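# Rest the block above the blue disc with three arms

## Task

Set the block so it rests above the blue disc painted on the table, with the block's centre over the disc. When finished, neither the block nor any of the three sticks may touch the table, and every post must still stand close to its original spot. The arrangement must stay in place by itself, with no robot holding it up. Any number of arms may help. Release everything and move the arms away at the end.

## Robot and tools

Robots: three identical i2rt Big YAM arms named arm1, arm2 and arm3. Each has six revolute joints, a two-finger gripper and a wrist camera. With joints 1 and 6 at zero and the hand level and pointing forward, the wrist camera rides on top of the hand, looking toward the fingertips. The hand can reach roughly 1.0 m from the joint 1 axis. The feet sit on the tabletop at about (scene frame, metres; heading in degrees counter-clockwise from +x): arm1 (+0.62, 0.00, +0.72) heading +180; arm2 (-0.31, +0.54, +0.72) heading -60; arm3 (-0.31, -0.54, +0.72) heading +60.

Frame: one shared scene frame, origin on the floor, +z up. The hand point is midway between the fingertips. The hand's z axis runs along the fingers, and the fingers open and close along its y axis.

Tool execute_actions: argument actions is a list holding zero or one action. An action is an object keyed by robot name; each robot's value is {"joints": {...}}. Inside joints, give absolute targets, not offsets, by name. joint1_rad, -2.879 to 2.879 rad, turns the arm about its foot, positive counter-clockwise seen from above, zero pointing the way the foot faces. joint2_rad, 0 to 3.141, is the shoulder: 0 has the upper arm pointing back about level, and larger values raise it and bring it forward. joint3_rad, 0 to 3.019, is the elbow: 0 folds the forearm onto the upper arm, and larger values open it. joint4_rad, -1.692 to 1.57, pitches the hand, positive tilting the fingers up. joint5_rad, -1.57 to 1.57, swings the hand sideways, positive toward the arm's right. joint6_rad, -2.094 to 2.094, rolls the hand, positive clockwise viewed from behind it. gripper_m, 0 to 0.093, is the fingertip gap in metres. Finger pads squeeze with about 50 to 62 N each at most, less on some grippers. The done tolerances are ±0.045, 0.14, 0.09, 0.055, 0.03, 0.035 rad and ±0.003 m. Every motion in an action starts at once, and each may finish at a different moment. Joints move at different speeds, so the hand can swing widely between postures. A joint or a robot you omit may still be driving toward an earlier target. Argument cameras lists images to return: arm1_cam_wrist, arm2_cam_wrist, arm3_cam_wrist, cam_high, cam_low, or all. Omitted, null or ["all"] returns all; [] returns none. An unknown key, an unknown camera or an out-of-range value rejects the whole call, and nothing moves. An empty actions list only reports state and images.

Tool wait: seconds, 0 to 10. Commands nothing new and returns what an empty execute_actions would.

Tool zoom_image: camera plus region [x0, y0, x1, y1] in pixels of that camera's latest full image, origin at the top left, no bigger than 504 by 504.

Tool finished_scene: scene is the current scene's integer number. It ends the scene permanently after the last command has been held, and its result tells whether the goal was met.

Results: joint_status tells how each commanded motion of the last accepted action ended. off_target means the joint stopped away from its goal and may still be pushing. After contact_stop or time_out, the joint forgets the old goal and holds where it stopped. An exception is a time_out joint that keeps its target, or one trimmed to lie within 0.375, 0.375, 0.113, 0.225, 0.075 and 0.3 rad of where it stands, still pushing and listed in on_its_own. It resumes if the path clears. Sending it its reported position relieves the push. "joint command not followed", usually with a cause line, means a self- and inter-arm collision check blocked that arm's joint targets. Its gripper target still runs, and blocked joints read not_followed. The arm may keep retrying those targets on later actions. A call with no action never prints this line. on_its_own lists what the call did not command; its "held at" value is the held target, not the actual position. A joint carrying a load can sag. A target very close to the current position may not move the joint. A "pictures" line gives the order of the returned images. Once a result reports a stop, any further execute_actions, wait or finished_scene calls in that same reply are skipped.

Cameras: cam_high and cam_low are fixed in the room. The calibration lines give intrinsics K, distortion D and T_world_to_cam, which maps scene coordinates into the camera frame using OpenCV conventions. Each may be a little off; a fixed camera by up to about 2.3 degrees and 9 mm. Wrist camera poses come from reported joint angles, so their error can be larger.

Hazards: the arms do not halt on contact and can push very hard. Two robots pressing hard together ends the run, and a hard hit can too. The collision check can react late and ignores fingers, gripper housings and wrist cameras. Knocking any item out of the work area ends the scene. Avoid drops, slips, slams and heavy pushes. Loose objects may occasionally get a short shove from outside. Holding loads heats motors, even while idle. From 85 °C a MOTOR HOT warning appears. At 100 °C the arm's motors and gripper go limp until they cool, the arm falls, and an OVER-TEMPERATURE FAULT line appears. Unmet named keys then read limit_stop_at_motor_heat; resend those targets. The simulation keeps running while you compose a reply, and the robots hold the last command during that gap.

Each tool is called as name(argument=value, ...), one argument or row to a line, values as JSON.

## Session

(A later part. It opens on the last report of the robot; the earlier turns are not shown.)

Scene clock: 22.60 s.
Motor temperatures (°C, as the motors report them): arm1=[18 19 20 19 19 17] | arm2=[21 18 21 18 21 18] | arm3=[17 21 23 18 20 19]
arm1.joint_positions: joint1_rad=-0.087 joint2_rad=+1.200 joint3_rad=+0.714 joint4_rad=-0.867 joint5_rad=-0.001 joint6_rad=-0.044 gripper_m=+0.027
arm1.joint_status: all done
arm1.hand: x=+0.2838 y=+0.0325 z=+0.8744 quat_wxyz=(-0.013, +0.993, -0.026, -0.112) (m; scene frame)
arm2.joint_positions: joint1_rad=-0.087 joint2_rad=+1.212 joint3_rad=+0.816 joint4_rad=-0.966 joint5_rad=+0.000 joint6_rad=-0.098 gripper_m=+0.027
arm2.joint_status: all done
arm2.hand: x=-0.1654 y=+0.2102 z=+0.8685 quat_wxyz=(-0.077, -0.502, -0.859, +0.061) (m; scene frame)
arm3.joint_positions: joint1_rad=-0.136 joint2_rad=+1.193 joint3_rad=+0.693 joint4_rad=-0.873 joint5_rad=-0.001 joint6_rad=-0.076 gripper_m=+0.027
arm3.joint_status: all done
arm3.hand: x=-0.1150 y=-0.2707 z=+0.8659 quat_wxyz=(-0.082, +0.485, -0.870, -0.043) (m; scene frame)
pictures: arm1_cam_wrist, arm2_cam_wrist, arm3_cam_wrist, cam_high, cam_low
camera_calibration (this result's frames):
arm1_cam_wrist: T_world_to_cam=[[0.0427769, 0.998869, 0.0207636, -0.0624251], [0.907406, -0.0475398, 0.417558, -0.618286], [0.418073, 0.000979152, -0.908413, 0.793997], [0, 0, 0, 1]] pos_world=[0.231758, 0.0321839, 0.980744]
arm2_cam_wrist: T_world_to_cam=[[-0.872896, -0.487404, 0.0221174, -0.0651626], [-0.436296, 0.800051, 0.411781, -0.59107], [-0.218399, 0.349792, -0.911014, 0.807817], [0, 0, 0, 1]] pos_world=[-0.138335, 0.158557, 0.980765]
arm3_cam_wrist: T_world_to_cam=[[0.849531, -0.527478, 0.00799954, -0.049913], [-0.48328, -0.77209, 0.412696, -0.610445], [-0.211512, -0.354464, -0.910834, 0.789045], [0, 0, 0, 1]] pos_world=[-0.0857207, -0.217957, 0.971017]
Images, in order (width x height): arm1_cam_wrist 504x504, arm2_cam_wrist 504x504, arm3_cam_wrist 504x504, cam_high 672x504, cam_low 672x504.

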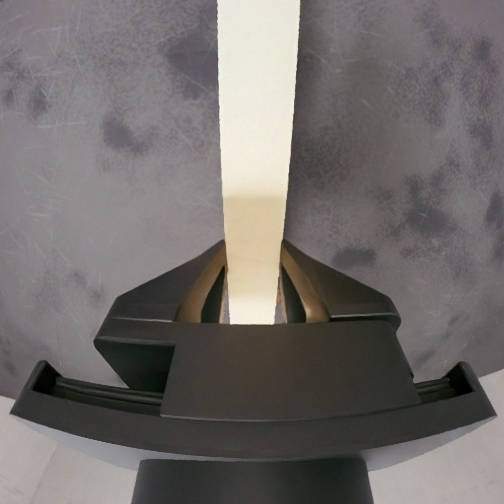

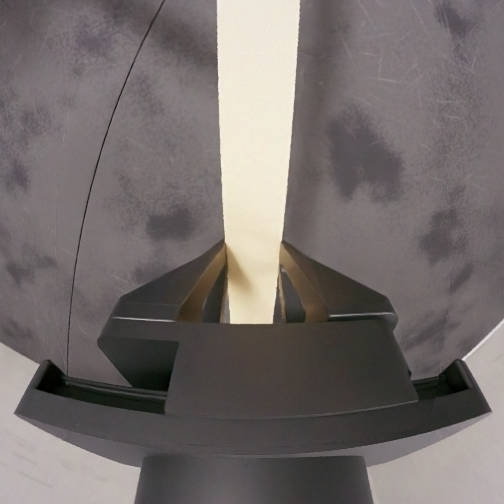

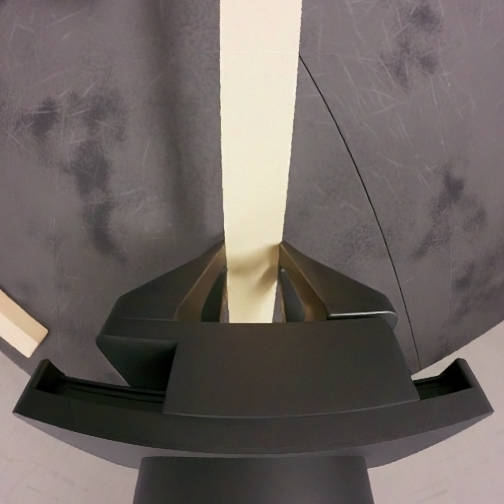

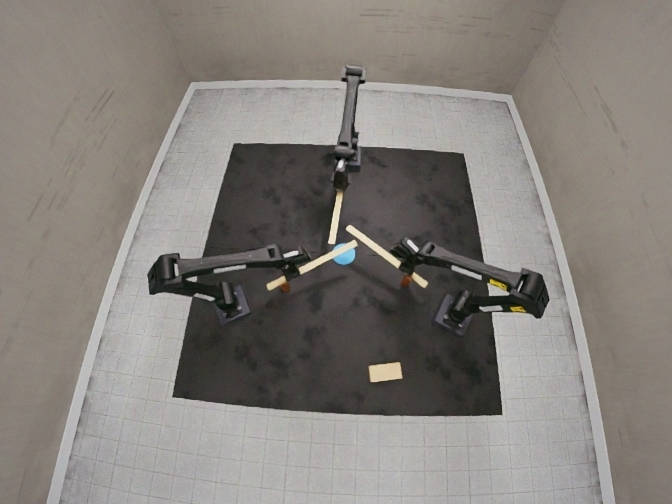

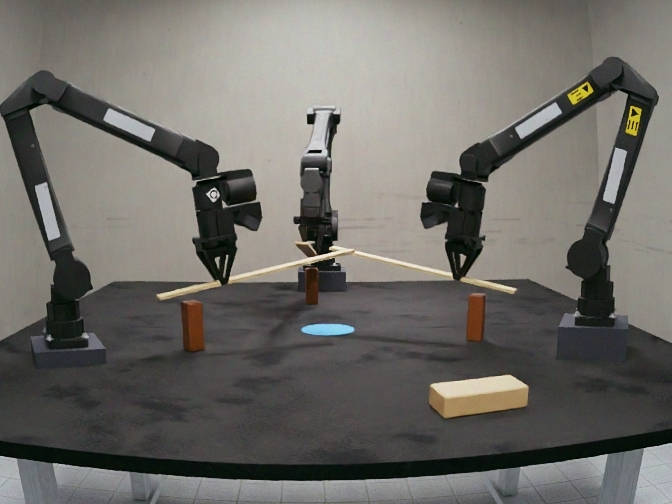

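execute_actions(
  actions=[
    {"arm1":{"joints":{"joint2_rad":1.32,"joint3_rad":0.88,"joint1_rad":-0.07}},"arm2":{"joints":{"joint2_rad":1.335,"joint3_rad":1.0,"joint4_rad":-0.99,"joint1_rad":-0.075}},"arm3":{"joints":{"joint2_rad":1.278,"joint3_rad":0.83,"joint4_rad":-0.8,"joint1_rad":-0.115}}},
  ],
  cameras=["cam_low","cam_high"],
)

zoom_image(
  camera="cam_high",
  region=[240,150,460,320],
)

zoom_image(
  camera="cam_low",
  region=[140,200,520,360],
)

Scene clock: 24.33 s.
Motor temperatures (°C, as the motors report them): arm1=[18 19 20 19 19 17] | arm2=[21 18 22 18 21 18] | arm3=[17 21 23 18 20 19]
arm1.joint_positions: joint1_rad=-0.083 joint2_rad=+1.325 joint3_rad=+0.824 joint4_rad=-0.862 joint5_rad=-0.001 joint6_rad=-0.044 gripper_m=+0.027
arm1.joint_status: all done
arm1.hand: x=+0.2414 y=+0.0351 z=+0.8753 quat_wxyz=(-0.013, +0.994, -0.024, -0.107) (m; scene frame)
arm2.joint_positions: joint1_rad=-0.084 joint2_rad=+1.344 joint3_rad=+0.950 joint4_rad=-0.987 joint5_rad=+0.000 joint6_rad=-0.100 gripper_m=+0.027
arm2.joint_status: all done
arm2.hand: x=-0.1457 y=+0.1686 z=+0.8734 quat_wxyz=(-0.069, -0.500, -0.861, +0.055) (m; scene frame)
arm3.joint_positions: joint1_rad=-0.123 joint2_rad=+1.284 joint3_rad=+0.780 joint4_rad=-0.819 joint5_rad=-0.001 joint6_rad=-0.076 gripper_m=+0.027
arm3.joint_status: all done
arm3.hand: x=-0.0920 y=-0.2312 z=+0.8717 quat_wxyz=(-0.104, +0.489, -0.864, -0.054) (m; scene frame)
pictures: cam_high, cam_low
Images, in order (width x height): cam_high 672x504, cam_low 672x504.

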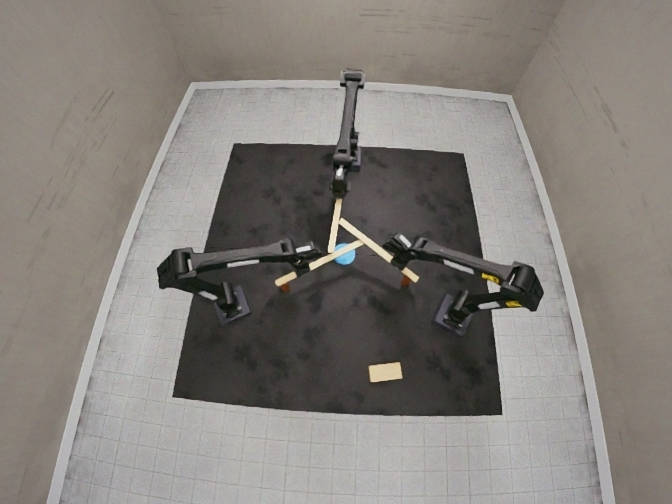

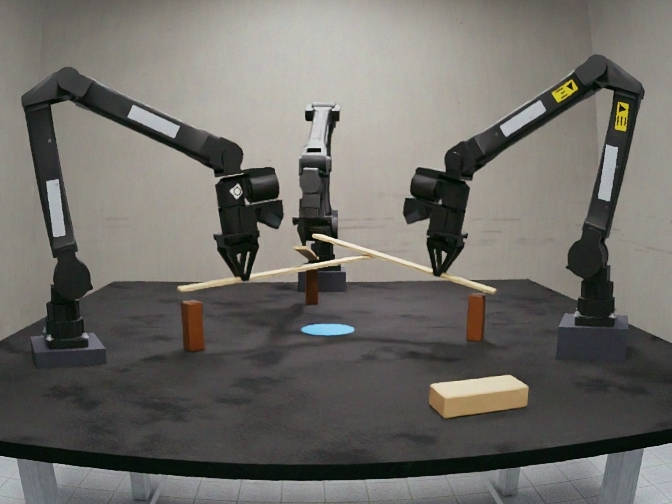

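Region (240, 150, 460, 320) of cam_high's 672x504 image, scaled by 2.291, with more detail than that image has; it fills the top 389 rows of this view, and the rest is white.

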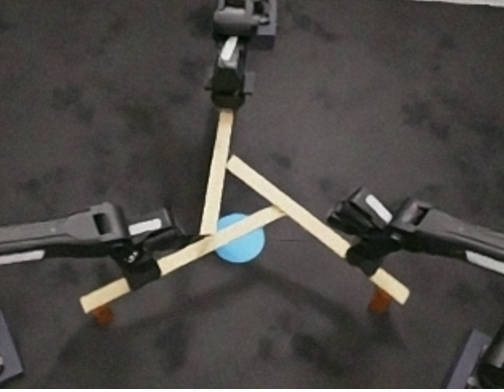

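Region (140, 200, 520, 360) of cam_low's 672x504 image, scaled by 1.326, with more detail than that image has; it fills the top 212 rows of this view, and the rest is white.

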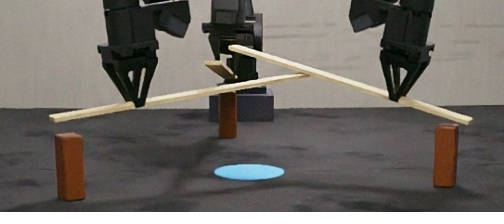

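execute_actions(
  actions=[
    {"arm3":{"joints":{"joint6_rad":0.07,"joint4_rad":-0.88}}},
  ],
  cameras=[],
)

execute_actions(
  actions=[
    {"arm2":{"joints":{"joint2_rad":1.3,"joint4_rad":-0.93}}},
  ],
)

zoom_image(
  camera="cam_high",
  region=[240,150,460,320],
)

zoom_image(
  camera="cam_low",
  region=[140,200,520,360],
)

Scene clock: 26.27 s.
Motor temperatures (°C, as the motors report them): arm1=[18 19 21 19 19 17] | arm2=[21 18 22 18 21 18] | arm3=[17 21 24 18 20 19]
arm1.joint_positions: joint1_rad=-0.083 joint2_rad=+1.325 joint3_rad=+0.824 joint4_rad=-0.862 joint5_rad=-0.001 joint6_rad=-0.044 gripper_m=+0.027
arm1.joint_status: not commanded
arm1.hand: x=+0.2414 y=+0.0351 z=+0.8753 quat_wxyz=(-0.013, +0.994, -0.024, -0.107) (m; scene frame)
arm2.joint_positions: joint1_rad=-0.083 joint2_rad=+1.343 joint3_rad=+0.950 joint4_rad=-0.987 joint5_rad=+0.000 joint6_rad=-0.101 gripper_m=+0.027
arm2.joint_status: not commanded
arm2.hand: x=-0.1455 y=+0.1684 z=+0.8741 quat_wxyz=(-0.070, -0.500, -0.862, +0.056) (m; scene frame)
arm3.joint_positions: joint1_rad=-0.123 joint2_rad=+1.284 joint3_rad=+0.780 joint4_rad=-0.868 joint5_rad=-0.001 joint6_rad=+0.058 gripper_m=+0.027
arm3.joint_status: all done
arm3.hand: x=-0.0988 y=-0.2407 z=+0.8692 quat_wxyz=(-0.079, +0.431, -0.897, -0.049) (m; scene frame)
pictures: none
No camera images: the call's "cameras" was empty. Leave "cameras" out to get every camera's image.

Scene clock: 26.97 s.
Motor temperatures (°C, as the motors report them): arm1=[18 19 21 19 19 17] | arm2=[21 18 22 18 21 18] | arm3=[17 21 24 18 20 19]
arm1.joint_positions: joint1_rad=-0.083 joint2_rad=+1.325 joint3_rad=+0.824 joint4_rad=-0.862 joint5_rad=-0.001 joint6_rad=-0.044 gripper_m=+0.027
arm1.joint_status: not commanded
arm1.hand: x=+0.2414 y=+0.0351 z=+0.8753 quat_wxyz=(-0.013, +0.994, -0.024, -0.107) (m; scene frame)
arm2.joint_positions: joint1_rad=-0.083 joint2_rad=+1.307 joint3_rad=+0.950 joint4_rad=-0.946 joint5_rad=+0.000 joint6_rad=-0.101 gripper_m=+0.027
arm2.joint_status: all done
arm2.hand: x=-0.1414 y=+0.1596 z=+0.8902 quat_wxyz=(-0.101, -0.497, -0.858, +0.078) (m; scene frame)
arm3.joint_positions: joint1_rad=-0.123 joint2_rad=+1.284 joint3_rad=+0.780 joint4_rad=-0.868 joint5_rad=-0.001 joint6_rad=+0.058 gripper_m=+0.027
arm3.joint_status: not commanded
arm3.hand: x=-0.0988 y=-0.2407 z=+0.8692 quat_wxyz=(-0.079, +0.431, -0.897, -0.049) (m; scene frame)
pictures: arm1_cam_wrist, arm2_cam_wrist, arm3_cam_wrist, cam_high, cam_low
camera_calibration (this result's frames):
arm1_cam_wrist: T_world_to_cam=[[0.0384885, 0.999054, 0.020222, -0.0616982], [0.903242, -0.0434389, 0.426928, -0.587418], [0.427403, 0.00183351, -0.90406, 0.806484], [0, 0, 0, 1]] pos_world=[0.188262, 0.0346444, 0.981142]
arm2_cam_wrist: T_world_to_cam=[[-0.8701, -0.492056, 0.0283853, -0.0737733], [-0.450857, 0.817871, 0.357511, -0.505592], [-0.199131, 0.298273, -0.933477, 0.881464], [0, 0, 0, 1]] pos_world=[-0.116613, 0.114292, 1.00568]
arm3_cam_wrist: T_world_to_cam=[[0.781048, -0.624243, -0.016855, -0.0563494], [-0.563003, -0.715589, 0.413473, -0.575824], [-0.270169, -0.313453, -0.91036, 0.809814], [0, 0, 0, 1]] pos_world=[-0.0613918, -0.19339, 0.974361]
Images, in order (width x height): arm1_cam_wrist 504x504, arm2_cam_wrist 504x504, arm3_cam_wrist 504x504, cam_high 672x504, cam_low 672x504.

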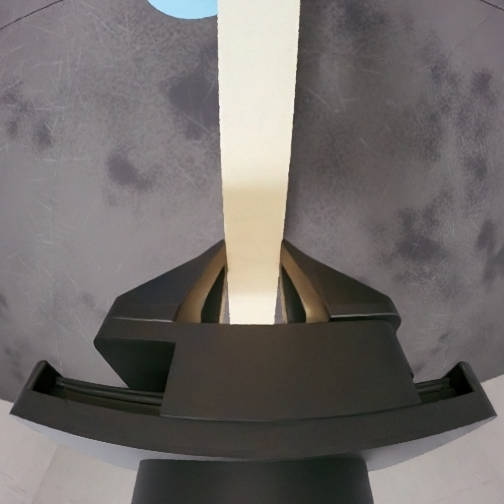

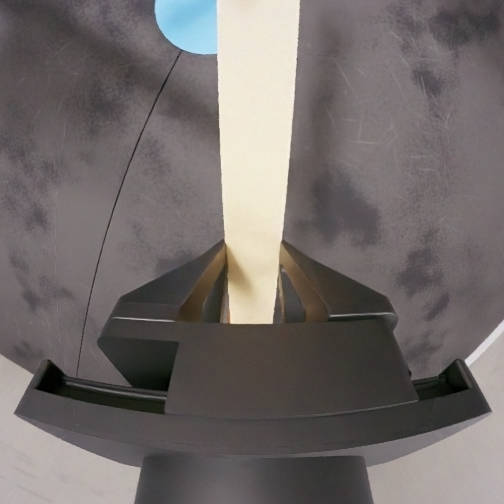

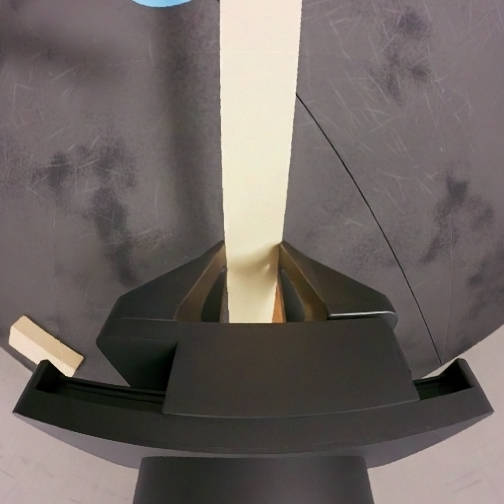

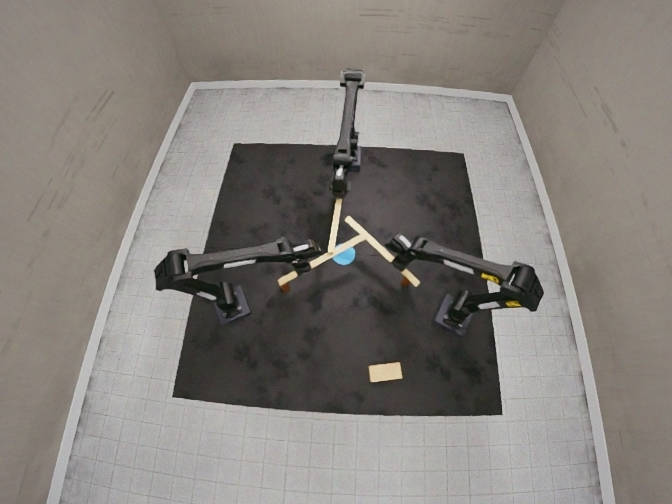

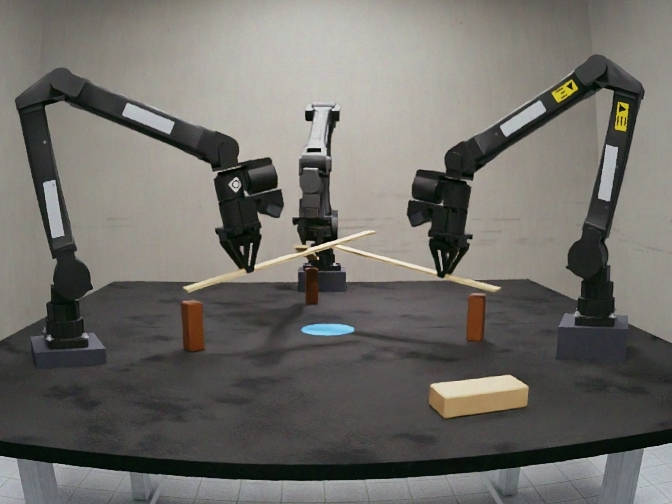

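Region (240, 150, 460, 320) of cam_high's 672x504 image, scaled by 2.291, with more detail than that image has; it fills the top 389 rows of this view, and the rest is white.

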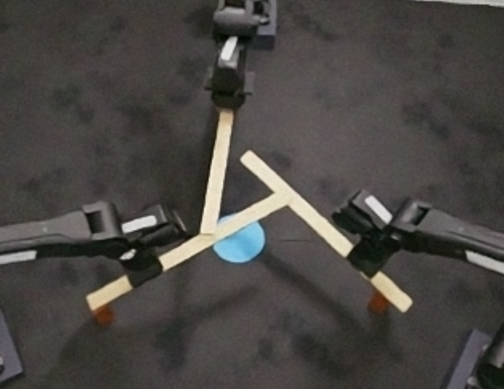

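Region (140, 200, 520, 360) of cam_low's 672x504 image, scaled by 1.326, with more detail than that image has; it fills the top 212 rows of this view, and the rest is white.

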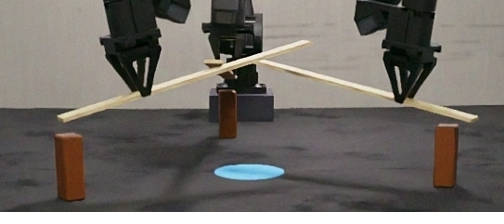

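execute_actions(
  actions=[
    {"arm2":{"joints":{"joint2_rad":1.345}},"arm3":{"joints":{"joint6_rad":-0.12,"joint2_rad":1.34,"joint3_rad":0.9,"joint4_rad":-0.86}}},
  ],
  cameras=["cam_low","cam_high"],
)

zoom_image(
  camera="cam_high",
  region=[260,170,430,310],
)

zoom_image(
  camera="cam_low",
  region=[240,200,420,300],
)

Scene clock: 28.53 s.
Motor temperatures (°C, as the motors report them): arm1=[18 19 21 19 19 17] | arm2=[21 18 23 18 21 18] | arm3=[17 21 25 18 20 19]
arm1.joint_positions: joint1_rad=-0.083 joint2_rad=+1.325 joint3_rad=+0.824 joint4_rad=-0.862 joint5_rad=-0.001 joint6_rad=-0.044 gripper_m=+0.027
arm1.joint_status: not commanded
arm1.hand: x=+0.2414 y=+0.0351 z=+0.8753 quat_wxyz=(-0.013, +0.994, -0.024, -0.107) (m; scene frame)
arm2.joint_positions: joint1_rad=-0.083 joint2_rad=+1.342 joint3_rad=+0.950 joint4_rad=-0.946 joint5_rad=+0.000 joint6_rad=-0.101 gripper_m=+0.027
arm2.joint_status: all done
arm2.hand: x=-0.1414 y=+0.1594 z=+0.8765 quat_wxyz=(-0.087, -0.499, -0.860, +0.068) (m; scene frame)
arm3.joint_positions: joint1_rad=-0.123 joint2_rad=+1.340 joint3_rad=+0.848 joint4_rad=-0.868 joint5_rad=-0.001 joint6_rad=-0.108 gripper_m=+0.027
arm3.joint_status: all done
arm3.hand: x=-0.0834 y=-0.2190 z=+0.8755 quat_wxyz=(-0.089, +0.504, -0.858, -0.045) (m; scene frame)
pictures: cam_high, cam_low
Images, in order (width x height): cam_high 672x504, cam_low 672x504.

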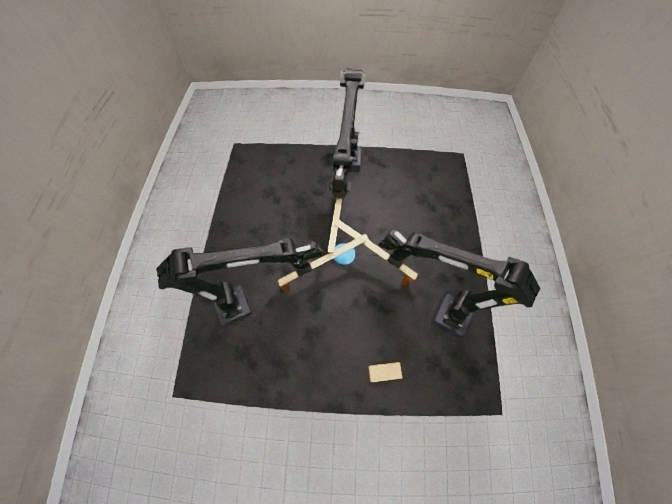

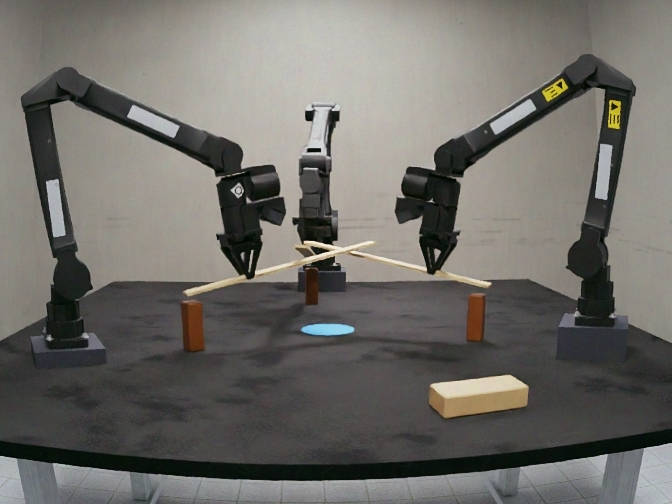

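Region (260, 170, 430, 310) of cam_high's 672x504 image, scaled by 2.965, with more detail than that image has; it fills the top 415 rows of this view, and the rest is white.

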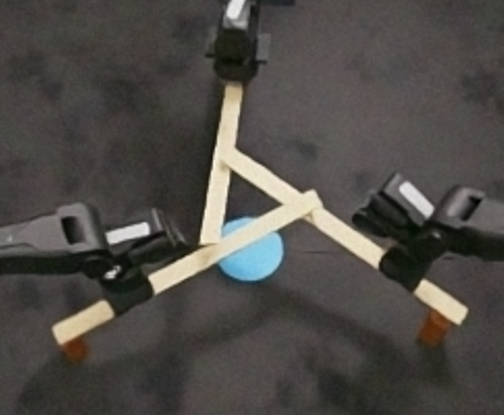

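Region (240, 200, 420, 300) of cam_low's 672x504 image, scaled by 2.800, with more detail than that image has.

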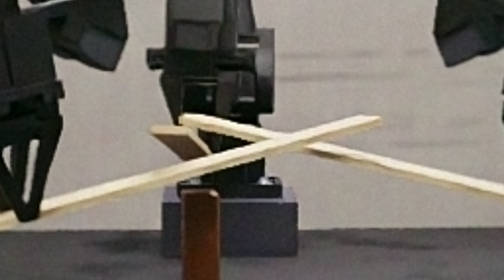

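execute_actions(
  actions=[
    {"arm2":{"joints":{"joint6_rad":-0.16}},"arm1":{"joints":{"joint6_rad":-0.115,"joint2_rad":1.37,"joint3_rad":0.94,"joint4_rad":-0.85}}},
  ],
  cameras=["cam_low","cam_high"],
)

zoom_image(
  camera="cam_high",
  region=[260,170,430,310],
)

zoom_image(
  camera="cam_low",
  region=[240,200,420,300],
)

Scene clock: 29.77 s.
Motor temperatures (°C, as the motors report them): arm1=[18 19 22 19 19 17] | arm2=[21 18 23 18 21 18] | arm3=[17 21 25 18 20 19]
arm1.joint_positions: joint1_rad=-0.083 joint2_rad=+1.362 joint3_rad=+0.876 joint4_rad=-0.862 joint5_rad=-0.001 joint6_rad=-0.100 gripper_m=+0.027
arm1.joint_status: all done
arm1.hand: x=+0.2207 y=+0.0370 z=+0.8823 quat_wxyz=(-0.016, +0.993, +0.004, -0.114) (m; scene frame)
arm2.joint_positions: joint1_rad=-0.083 joint2_rad=+1.342 joint3_rad=+0.950 joint4_rad=-0.946 joint5_rad=+0.000 joint6_rad=-0.151 gripper_m=+0.027
arm2.joint_status: all done
arm2.hand: x=-0.1414 y=+0.1594 z=+0.8765 quat_wxyz=(-0.085, -0.477, -0.872, +0.070) (m; scene frame)
arm3.joint_positions: joint1_rad=-0.123 joint2_rad=+1.340 joint3_rad=+0.848 joint4_rad=-0.868 joint5_rad=-0.001 joint6_rad=-0.108 gripper_m=+0.027
arm3.joint_status: not commanded
arm3.hand: x=-0.0834 y=-0.2190 z=+0.8755 quat_wxyz=(-0.089, +0.504, -0.858, -0.045) (m; scene frame)
pictures: cam_high, cam_low
Images, in order (width x height): cam_high 672x504, cam_low 672x504.

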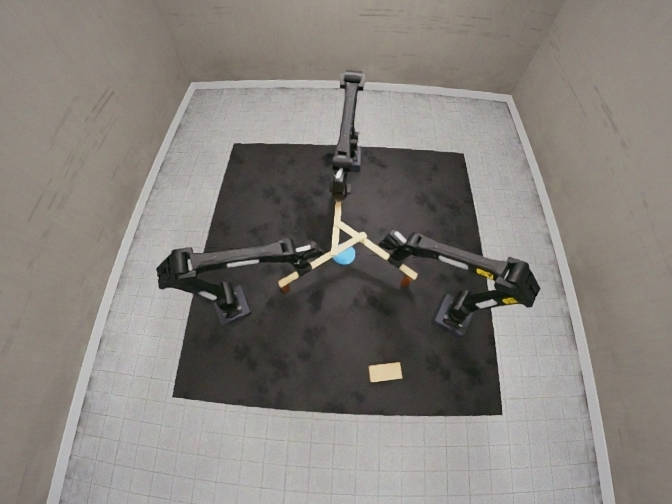

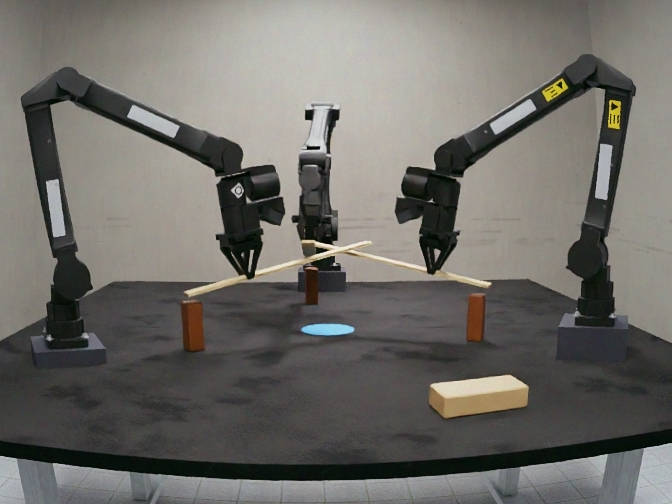

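Region (260, 170, 430, 310) of cam_high's 672x504 image, scaled by 2.965, with more detail than that image has; it fills the top 415 rows of this view, and the rest is white.

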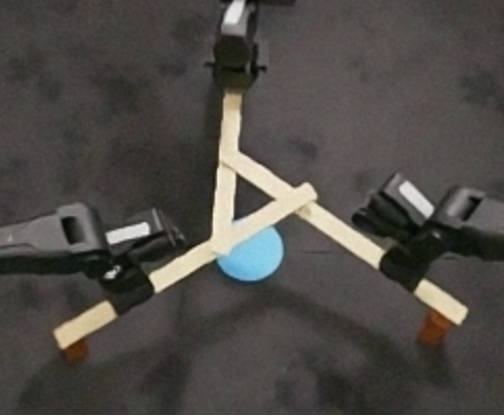

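Region (240, 200, 420, 300) of cam_low's 672x504 image, scaled by 2.800, with more detail than that image has.

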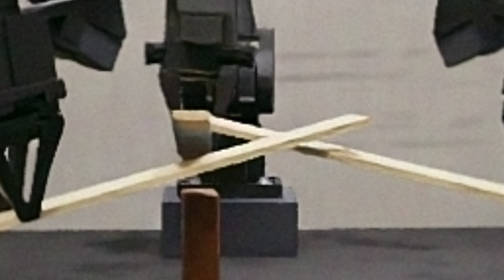

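execute_actions(
  actions=[
    {"arm1":{"joints":{"joint2_rad":1.445,"joint4_rad":-0.905}},"arm2":{"joints":{"joint2_rad":1.422,"joint3_rad":1.02,"joint4_rad":-1.0}},"arm3":{"joints":{"joint2_rad":1.44,"joint3_rad":0.935,"joint4_rad":-0.905}}},
  ],
)

zoom_image(
  camera="cam_high",
  region=[260,170,430,310],
)

zoom_image(
  camera="cam_low",
  region=[160,220,510,360],
)

Scene clock: 31.13 s.
Motor temperatures (°C, as the motors report them): arm1=[18 19 22 19 19 17] | arm2=[21 18 23 18 21 18] | arm3=[17 21 25 18 20 19]
arm1.joint_positions: joint1_rad=-0.083 joint2_rad=+1.446 joint3_rad=+0.880 joint4_rad=-0.892 joint5_rad=-0.001 joint6_rad=-0.101 gripper_m=+0.027
arm1.joint_status: all done
arm1.hand: x=+0.2302 y=+0.0364 z=+0.8510 quat_wxyz=(-0.011, +0.998, +0.004, -0.060) (m; scene frame)
arm2.joint_positions: joint1_rad=-0.083 joint2_rad=+1.425 joint3_rad=+0.972 joint4_rad=-0.991 joint5_rad=+0.000 joint6_rad=-0.152 gripper_m=+0.027
arm2.joint_status: all done
arm2.hand: x=-0.1432 y=+0.1629 z=+0.8507 quat_wxyz=(-0.043, -0.479, -0.876, +0.038) (m; scene frame)
arm3.joint_positions: joint1_rad=-0.123 joint2_rad=+1.450 joint3_rad=+0.887 joint4_rad=-0.891 joint5_rad=-0.001 joint6_rad=-0.108 gripper_m=+0.027
arm3.joint_status: all done
arm3.hand: x=-0.0804 y=-0.2144 z=+0.8482 quat_wxyz=(-0.046, +0.506, -0.861, -0.026) (m; scene frame)
pictures: arm1_cam_wrist, arm2_cam_wrist, arm3_cam_wrist, cam_high, cam_low
camera_calibration (this result's frames):
arm1_cam_wrist: T_world_to_cam=[[-0.0189166, 0.999584, 0.0217679, -0.0502232], [0.859585, 0.00513985, 0.510967, -0.630151], [0.510642, 0.0283771, -0.859325, 0.731095], [0, 0, 0, 1]] pos_world=[0.16739, 0.0326948, 0.951327]
arm2_cam_wrist: T_world_to_cam=[[-0.843173, -0.53726, 0.0202927, -0.0545151], [-0.461147, 0.742096, 0.486454, -0.593834], [-0.276411, 0.400806, -0.873471, 0.764393], [0, 0, 0, 1]] pos_world=[-0.108524, 0.105019, 0.957653]
arm3_cam_wrist: T_world_to_cam=[[0.872682, -0.488262, 0.00517854, -0.0368381], [-0.429104, -0.761801, 0.485313, -0.597932], [-0.233015, -0.425746, -0.874325, 0.75225], [0, 0, 0, 1]] pos_world=[-0.0491418, -0.153224, 0.948086]
Images, in order (width x height): arm1_cam_wrist 504x504, arm2_cam_wrist 504x504, arm3_cam_wrist 504x504, cam_high 672x504, cam_low 672x504.

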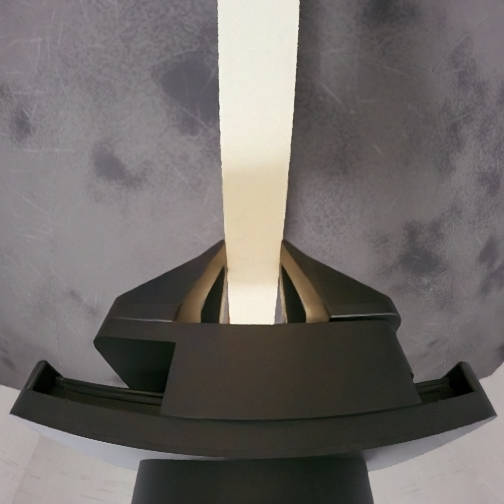

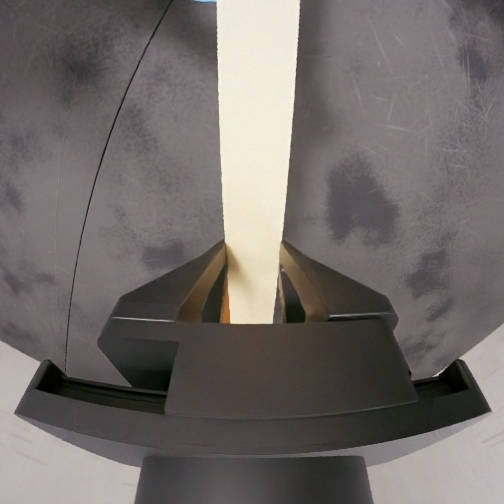

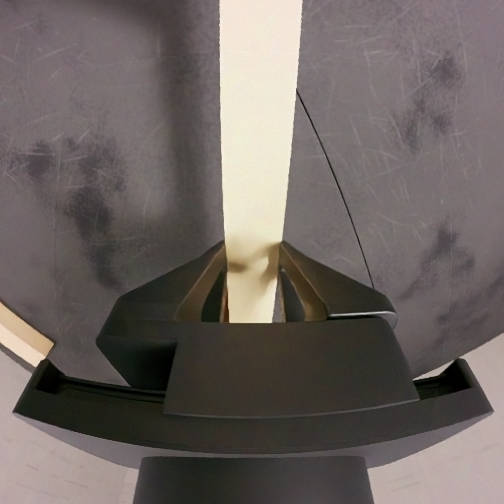

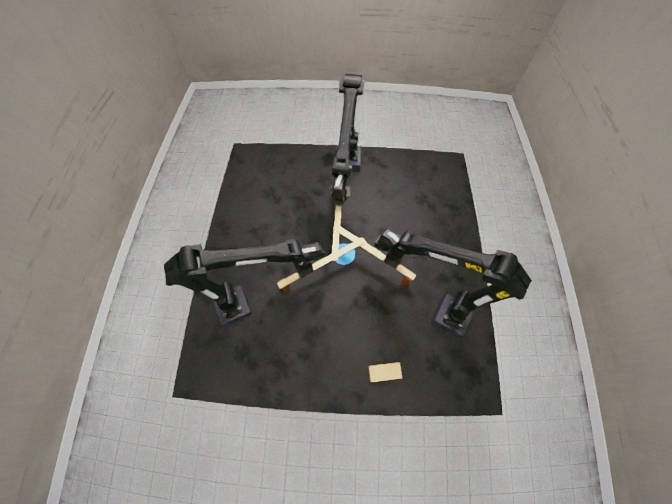

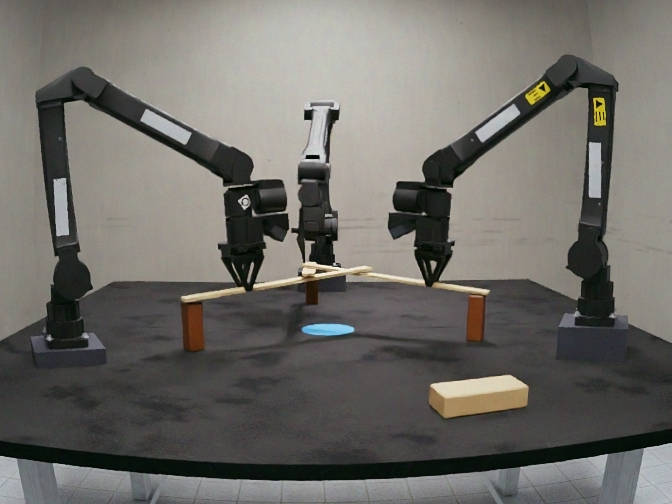

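Region (260, 170, 430, 310) of cam_high's 672x504 image, scaled by 2.965, with more detail than that image has; it fills the top 415 rows of this view, and the rest is white.

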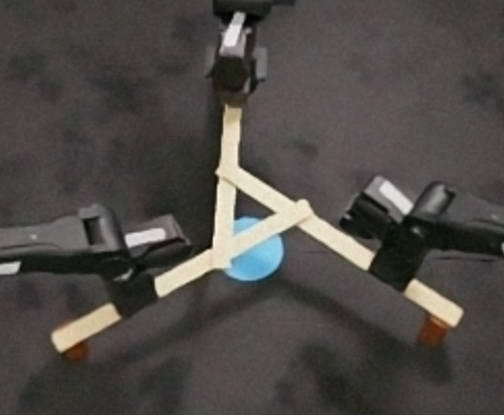

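Region (160, 220, 510, 360) of cam_low's 672x504 image, scaled by 1.440, with more detail than that image has; it fills the top 202 rows of this view, and the rest is white.

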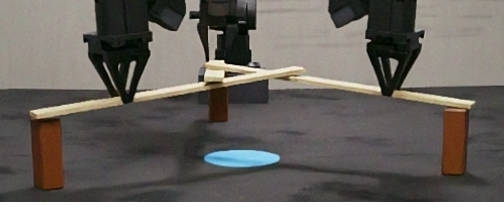

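execute_actions(
  actions=[
    {"arm1":{"joints":{"joint2_rad":1.47}},"arm2":{"joints":{"joint2_rad":1.44}},"arm3":{"joints":{"joint2_rad":1.47}}},
  ],
  cameras=[],
)

execute_actions(
  actions=[
    {"arm1":{"joints":{"gripper_m":0.045}},"arm2":{"joints":{"gripper_m":0.045}},"arm3":{"joints":{"gripper_m":0.045}}},
  ],
  cameras=[],
)

execute_actions(
  actions=[
    {"arm1":{"joints":{"joint2_rad":0.8}},"arm2":{"joints":{"joint2_rad":0.8}},"arm3":{"joints":{"joint2_rad":1.1,"gripper_m":0.093}}},
  ],
)

zoom_image(
  camera="cam_high",
  region=[240,150,460,400],
)

Scene clock: 32.33 s.
Motor temperatures (°C, as the motors report them): arm1=[18 19 22 19 19 17] | arm2=[21 18 23 18 21 18] | arm3=[17 21 25 18 20 19]
arm1.joint_positions: joint1_rad=-0.083 joint2_rad=+1.459 joint3_rad=+0.880 joint4_rad=-0.892 joint5_rad=-0.001 joint6_rad=-0.101 gripper_m=+0.027
arm1.joint_status: all done
arm1.hand: x=+0.2311 y=+0.0364 z=+0.8459 quat_wxyz=(-0.010, +0.999, +0.004, -0.053) (m; scene frame)
arm2.joint_positions: joint1_rad=-0.083 joint2_rad=+1.431 joint3_rad=+0.972 joint4_rad=-0.991 joint5_rad=+0.000 joint6_rad=-0.153 gripper_m=+0.027
arm2.joint_status: all done
arm2.hand: x=-0.1433 y=+0.1631 z=+0.8484 quat_wxyz=(-0.041, -0.478, -0.876, +0.036) (m; scene frame)
arm3.joint_positions: joint1_rad=-0.123 joint2_rad=+1.458 joint3_rad=+0.887 joint4_rad=-0.891 joint5_rad=-0.001 joint6_rad=-0.108 gripper_m=+0.027
arm3.joint_status: all done
arm3.hand: x=-0.0806 y=-0.2147 z=+0.8453 quat_wxyz=(-0.042, +0.506, -0.861, -0.024) (m; scene frame)
pictures: none
No camera images: the call's "cameras" was empty. Leave "cameras" out to get every camera's image.

Scene clock: 32.87 s.
Motor temperatures (°C, as the motors report them): arm1=[18 19 22 19 19 17] | arm2=[21 18 24 18 21 18] | arm3=[17 21 25 18 20 19]
arm1.joint_positions: joint1_rad=-0.083 joint2_rad=+1.459 joint3_rad=+0.880 joint4_rad=-0.892 joint5_rad=-0.001 joint6_rad=-0.101 gripper_m=+0.045
arm1.joint_status: all done
arm1.hand: x=+0.2311 y=+0.0364 z=+0.8459 quat_wxyz=(-0.010, +0.999, +0.004, -0.053) (m; scene frame)
arm2.joint_positions: joint1_rad=-0.083 joint2_rad=+1.431 joint3_rad=+0.972 joint4_rad=-0.991 joint5_rad=+0.000 joint6_rad=-0.153 gripper_m=+0.045
arm2.joint_status: all done
arm2.hand: x=-0.1433 y=+0.1631 z=+0.8484 quat_wxyz=(-0.041, -0.478, -0.876, +0.036) (m; scene frame)
arm3.joint_positions: joint1_rad=-0.123 joint2_rad=+1.459 joint3_rad=+0.887 joint4_rad=-0.891 joint5_rad=-0.001 joint6_rad=-0.108 gripper_m=+0.045
arm3.joint_status: all done
arm3.hand: x=-0.0807 y=-0.2147 z=+0.8450 quat_wxyz=(-0.042, +0.506, -0.861, -0.024) (m; scene frame)
pictures: none
No camera images: the call's "cameras" was empty. Leave "cameras" out to get every camera's image.

Scene clock: 34.30 s.
Motor temperatures (°C, as the motors report them): arm1=[18 19 23 19 19 17] | arm2=[21 18 24 18 21 18] | arm3=[17 21 26 18 20 19]
arm1.joint_positions: joint1_rad=-0.083 joint2_rad=+0.797 joint3_rad=+0.885 joint4_rad=-0.892 joint5_rad=-0.001 joint6_rad=-0.101 gripper_m=+0.045
arm1.joint_status: all done
arm1.hand: x=+0.2670 y=+0.0303 z=+1.0900 quat_wxyz=(-0.042, +0.926, +0.005, -0.375) (m; scene frame)
arm2.joint_positions: joint1_rad=-0.083 joint2_rad=+0.793 joint3_rad=+0.979 joint4_rad=-0.991 joint5_rad=+0.000 joint6_rad=-0.153 gripper_m=+0.045
arm2.joint_status: all done
arm2.hand: x=-0.1638 y=+0.2142 z=+1.0891 quat_wxyz=(-0.290, -0.444, -0.817, +0.227) (m; scene frame)
arm3.joint_positions: joint1_rad=-0.123 joint2_rad=+1.093 joint3_rad=+0.890 joint4_rad=-0.891 joint5_rad=-0.001 joint6_rad=-0.108 gripper_m=+0.093
arm3.joint_status: all done
arm3.hand: x=-0.0786 y=-0.2138 z=+0.9843 quat_wxyz=(-0.208, +0.492, -0.839, -0.099) (m; scene frame)
pictures: arm1_cam_wrist, arm2_cam_wrist, arm3_cam_wrist, cam_high, cam_low
camera_calibration (this result's frames):
arm1_cam_wrist: T_world_to_cam=[[0.0106397, 0.996047, 0.0881913, -0.128775], [0.993521, -0.000550402, -0.113646, -0.13857], [-0.113148, 0.0888291, -0.989599, 1.22459], [0, 0, 0, 1]] pos_world=[0.277603, 0.0194099, 1.20747]
arm2_cam_wrist: T_world_to_cam=[[-0.856998, -0.504063, 0.107121, -0.153091], [-0.514607, 0.848048, -0.126467, -0.121318], [-0.0270965, -0.163507, -0.98617, 1.23086], [0, 0, 0, 1]] pos_world=[-0.160277, 0.22697, 1.21489]
arm3_cam_wrist: T_world_to_cam=[[0.86637, -0.49764, 0.0419165, -0.0775189], [-0.497992, -0.854574, 0.147332, -0.355382], [-0.0374976, -0.148518, -0.988198, 1.05868], [0, 0, 0, 1]] pos_world=[-0.0701195, -0.185044, 1.10179]
Images, in order (width x height): arm1_cam_wrist 504x504, arm2_cam_wrist 504x504, arm3_cam_wrist 504x504, cam_high 672x504, cam_low 672x504.

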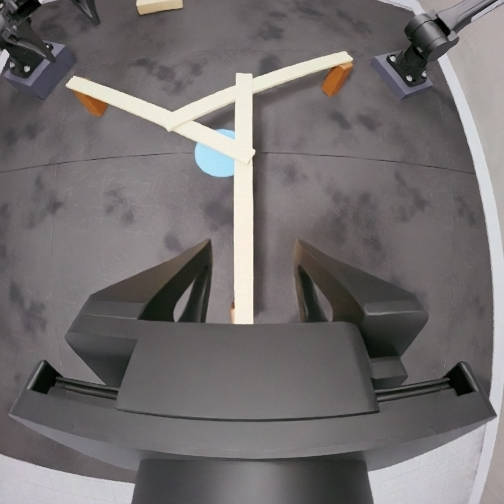

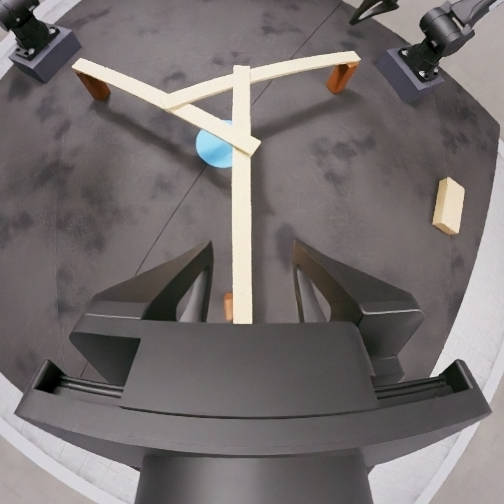

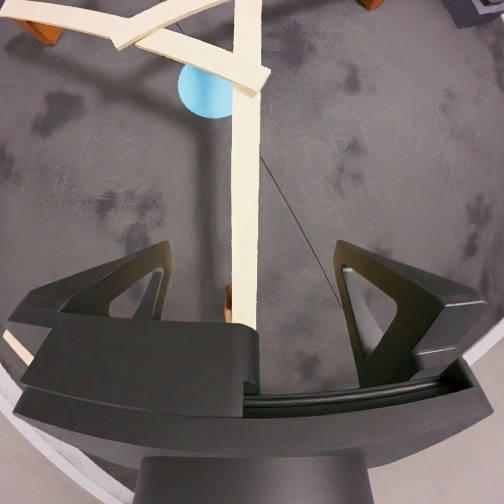

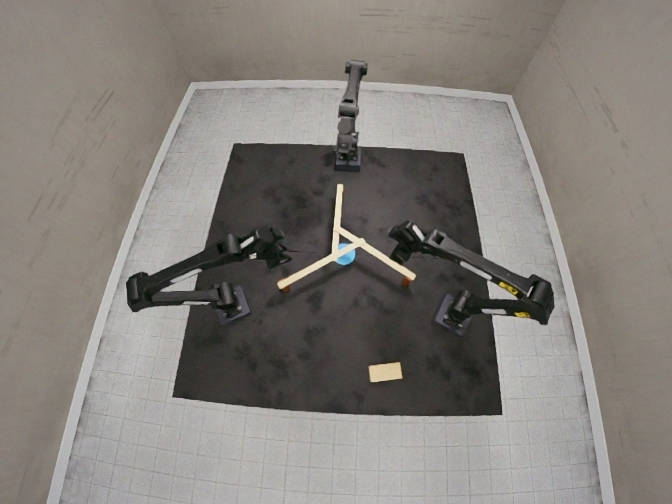

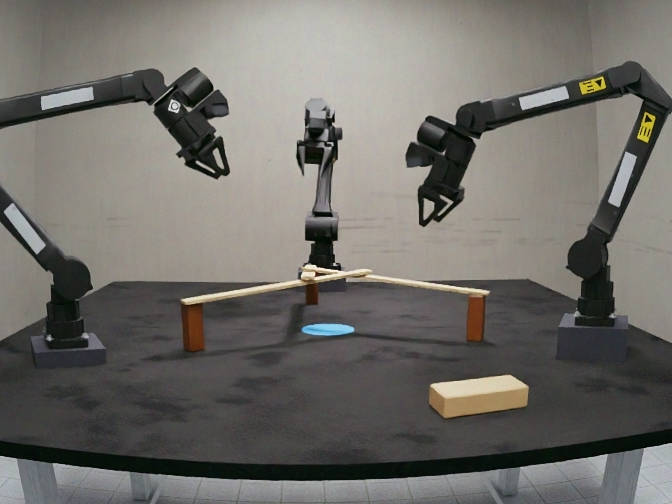

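Region (240, 150, 460, 400) of cam_high's 672x504 image, scaled by 2.016, with more detail than that image has; it fills the left 444 columns of this view, and the rest is white.

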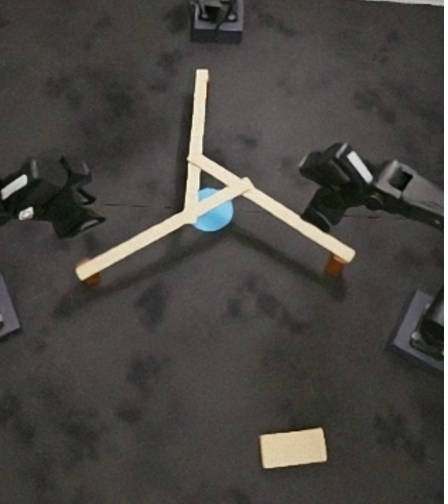

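execute_actions(
  actions=[
    {"arm3":{"joints":{"joint1_rad":1.161,"joint6_rad":0.57,"joint3_rad":1.07,"joint4_rad":-0.965,"joint2_rad":1.2}},"arm2":{"joints":{"joint1_rad":0.6,"joint2_rad":0.5}},"arm1":{"joints":{"joint2_rad":0.5}}},
  ],
  cameras=[],
)

execute_actions(
  actions=[
    {"arm3":{"joints":{"joint2_rad":1.61}}},
  ],
  cameras=["arm3_cam_wrist","cam_high"],
)

Scene clock: 36.47 s.
Motor temperatures (°C, as the motors report them): arm1=[18 19 23 19 19 17] | arm2=[21 18 24 18 21 18] | arm3=[17 21 26 18 20 19]
arm1.joint_positions: joint1_rad=-0.083 joint2_rad=+0.489 joint3_rad=+0.885 joint4_rad=-0.892 joint5_rad=-0.001 joint6_rad=-0.101 gripper_m=+0.045
arm1.joint_status: all done
arm1.hand: x=+0.3361 y=+0.0227 z=+1.1830 quat_wxyz=(-0.055, +0.857, +0.006, -0.512) (m; scene frame)
arm2.joint_positions: joint1_rad=+0.596 joint2_rad=+0.498 joint3_rad=+0.979 joint4_rad=-0.991 joint5_rad=+0.000 joint6_rad=-0.153 gripper_m=+0.045
arm2.joint_status: all done
arm2.hand: x=-0.0602 y=+0.4081 z=+1.1754 quat_wxyz=(-0.475, -0.138, -0.855, +0.153) (m; scene frame)
arm3.joint_positions: joint1_rad=+1.162 joint2_rad=+1.209 joint3_rad=+1.016 joint4_rad=-0.948 joint5_rad=-0.001 joint6_rad=+0.557 gripper_m=+0.093
arm3.joint_status: all done
arm3.hand: x=-0.5726 y=-0.1993 z=+1.0005 quat_wxyz=(-0.030, +0.727, -0.652, -0.214) (m; scene frame)
pictures: none
No camera images: the call's "cameras" was empty. Leave "cameras" out to get every camera's image.

Scene clock: 37.63 s.
Motor temperatures (°C, as the motors report them): arm1=[18 19 24 19 19 17] | arm2=[21 18 25 18 21 18] | arm3=[17 21 27 18 20 19]
arm1.joint_positions: joint1_rad=-0.083 joint2_rad=+0.489 joint3_rad=+0.885 joint4_rad=-0.892 joint5_rad=-0.001 joint6_rad=-0.101 gripper_m=+0.045
arm1.joint_status: not commanded
arm1.hand: x=+0.3361 y=+0.0227 z=+1.1830 quat_wxyz=(-0.055, +0.857, +0.006, -0.512) (m; scene frame)
arm2.joint_positions: joint1_rad=+0.596 joint2_rad=+0.498 joint3_rad=+0.979 joint4_rad=-0.991 joint5_rad=+0.000 joint6_rad=-0.153 gripper_m=+0.045
arm2.joint_status: not commanded
arm2.hand: x=-0.0602 y=+0.4081 z=+1.1754 quat_wxyz=(-0.475, -0.138, -0.855, +0.153) (m; scene frame)
arm3.joint_positions: joint1_rad=+1.162 joint2_rad=+1.632 joint3_rad=+1.029 joint4_rad=-0.951 joint5_rad=-0.001 joint6_rad=+0.558 gripper_m=+0.093
arm3.joint_status: all done
arm3.hand: x=-0.5767 y=-0.1980 z=+0.8303 quat_wxyz=(+0.005, +0.745, -0.667, -0.012) (m; scene frame)
pictures: arm3_cam_wrist, cam_high
camera_calibration (this result's frames):
arm3_cam_wrist: T_world_to_cam=[[0.993749, 0.109669, -0.0208592, 0.614175], [0.102197, -0.818525, 0.565307, -0.561016], [0.0449229, -0.563905, -0.824617, 0.719631], [0, 0, 0, 1]] pos_world=[-0.58533, -0.120758, 0.923377]
Images, in order (width x height): arm3_cam_wrist 504x504, cam_high 672x504.

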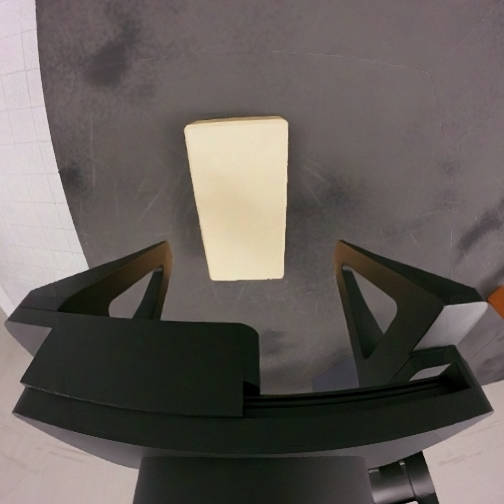

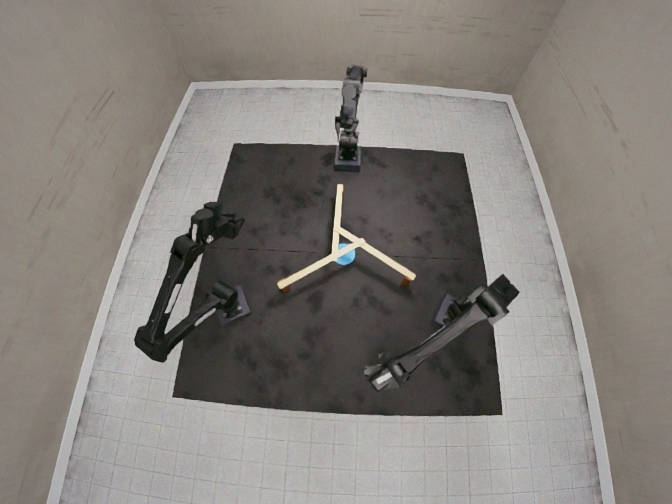

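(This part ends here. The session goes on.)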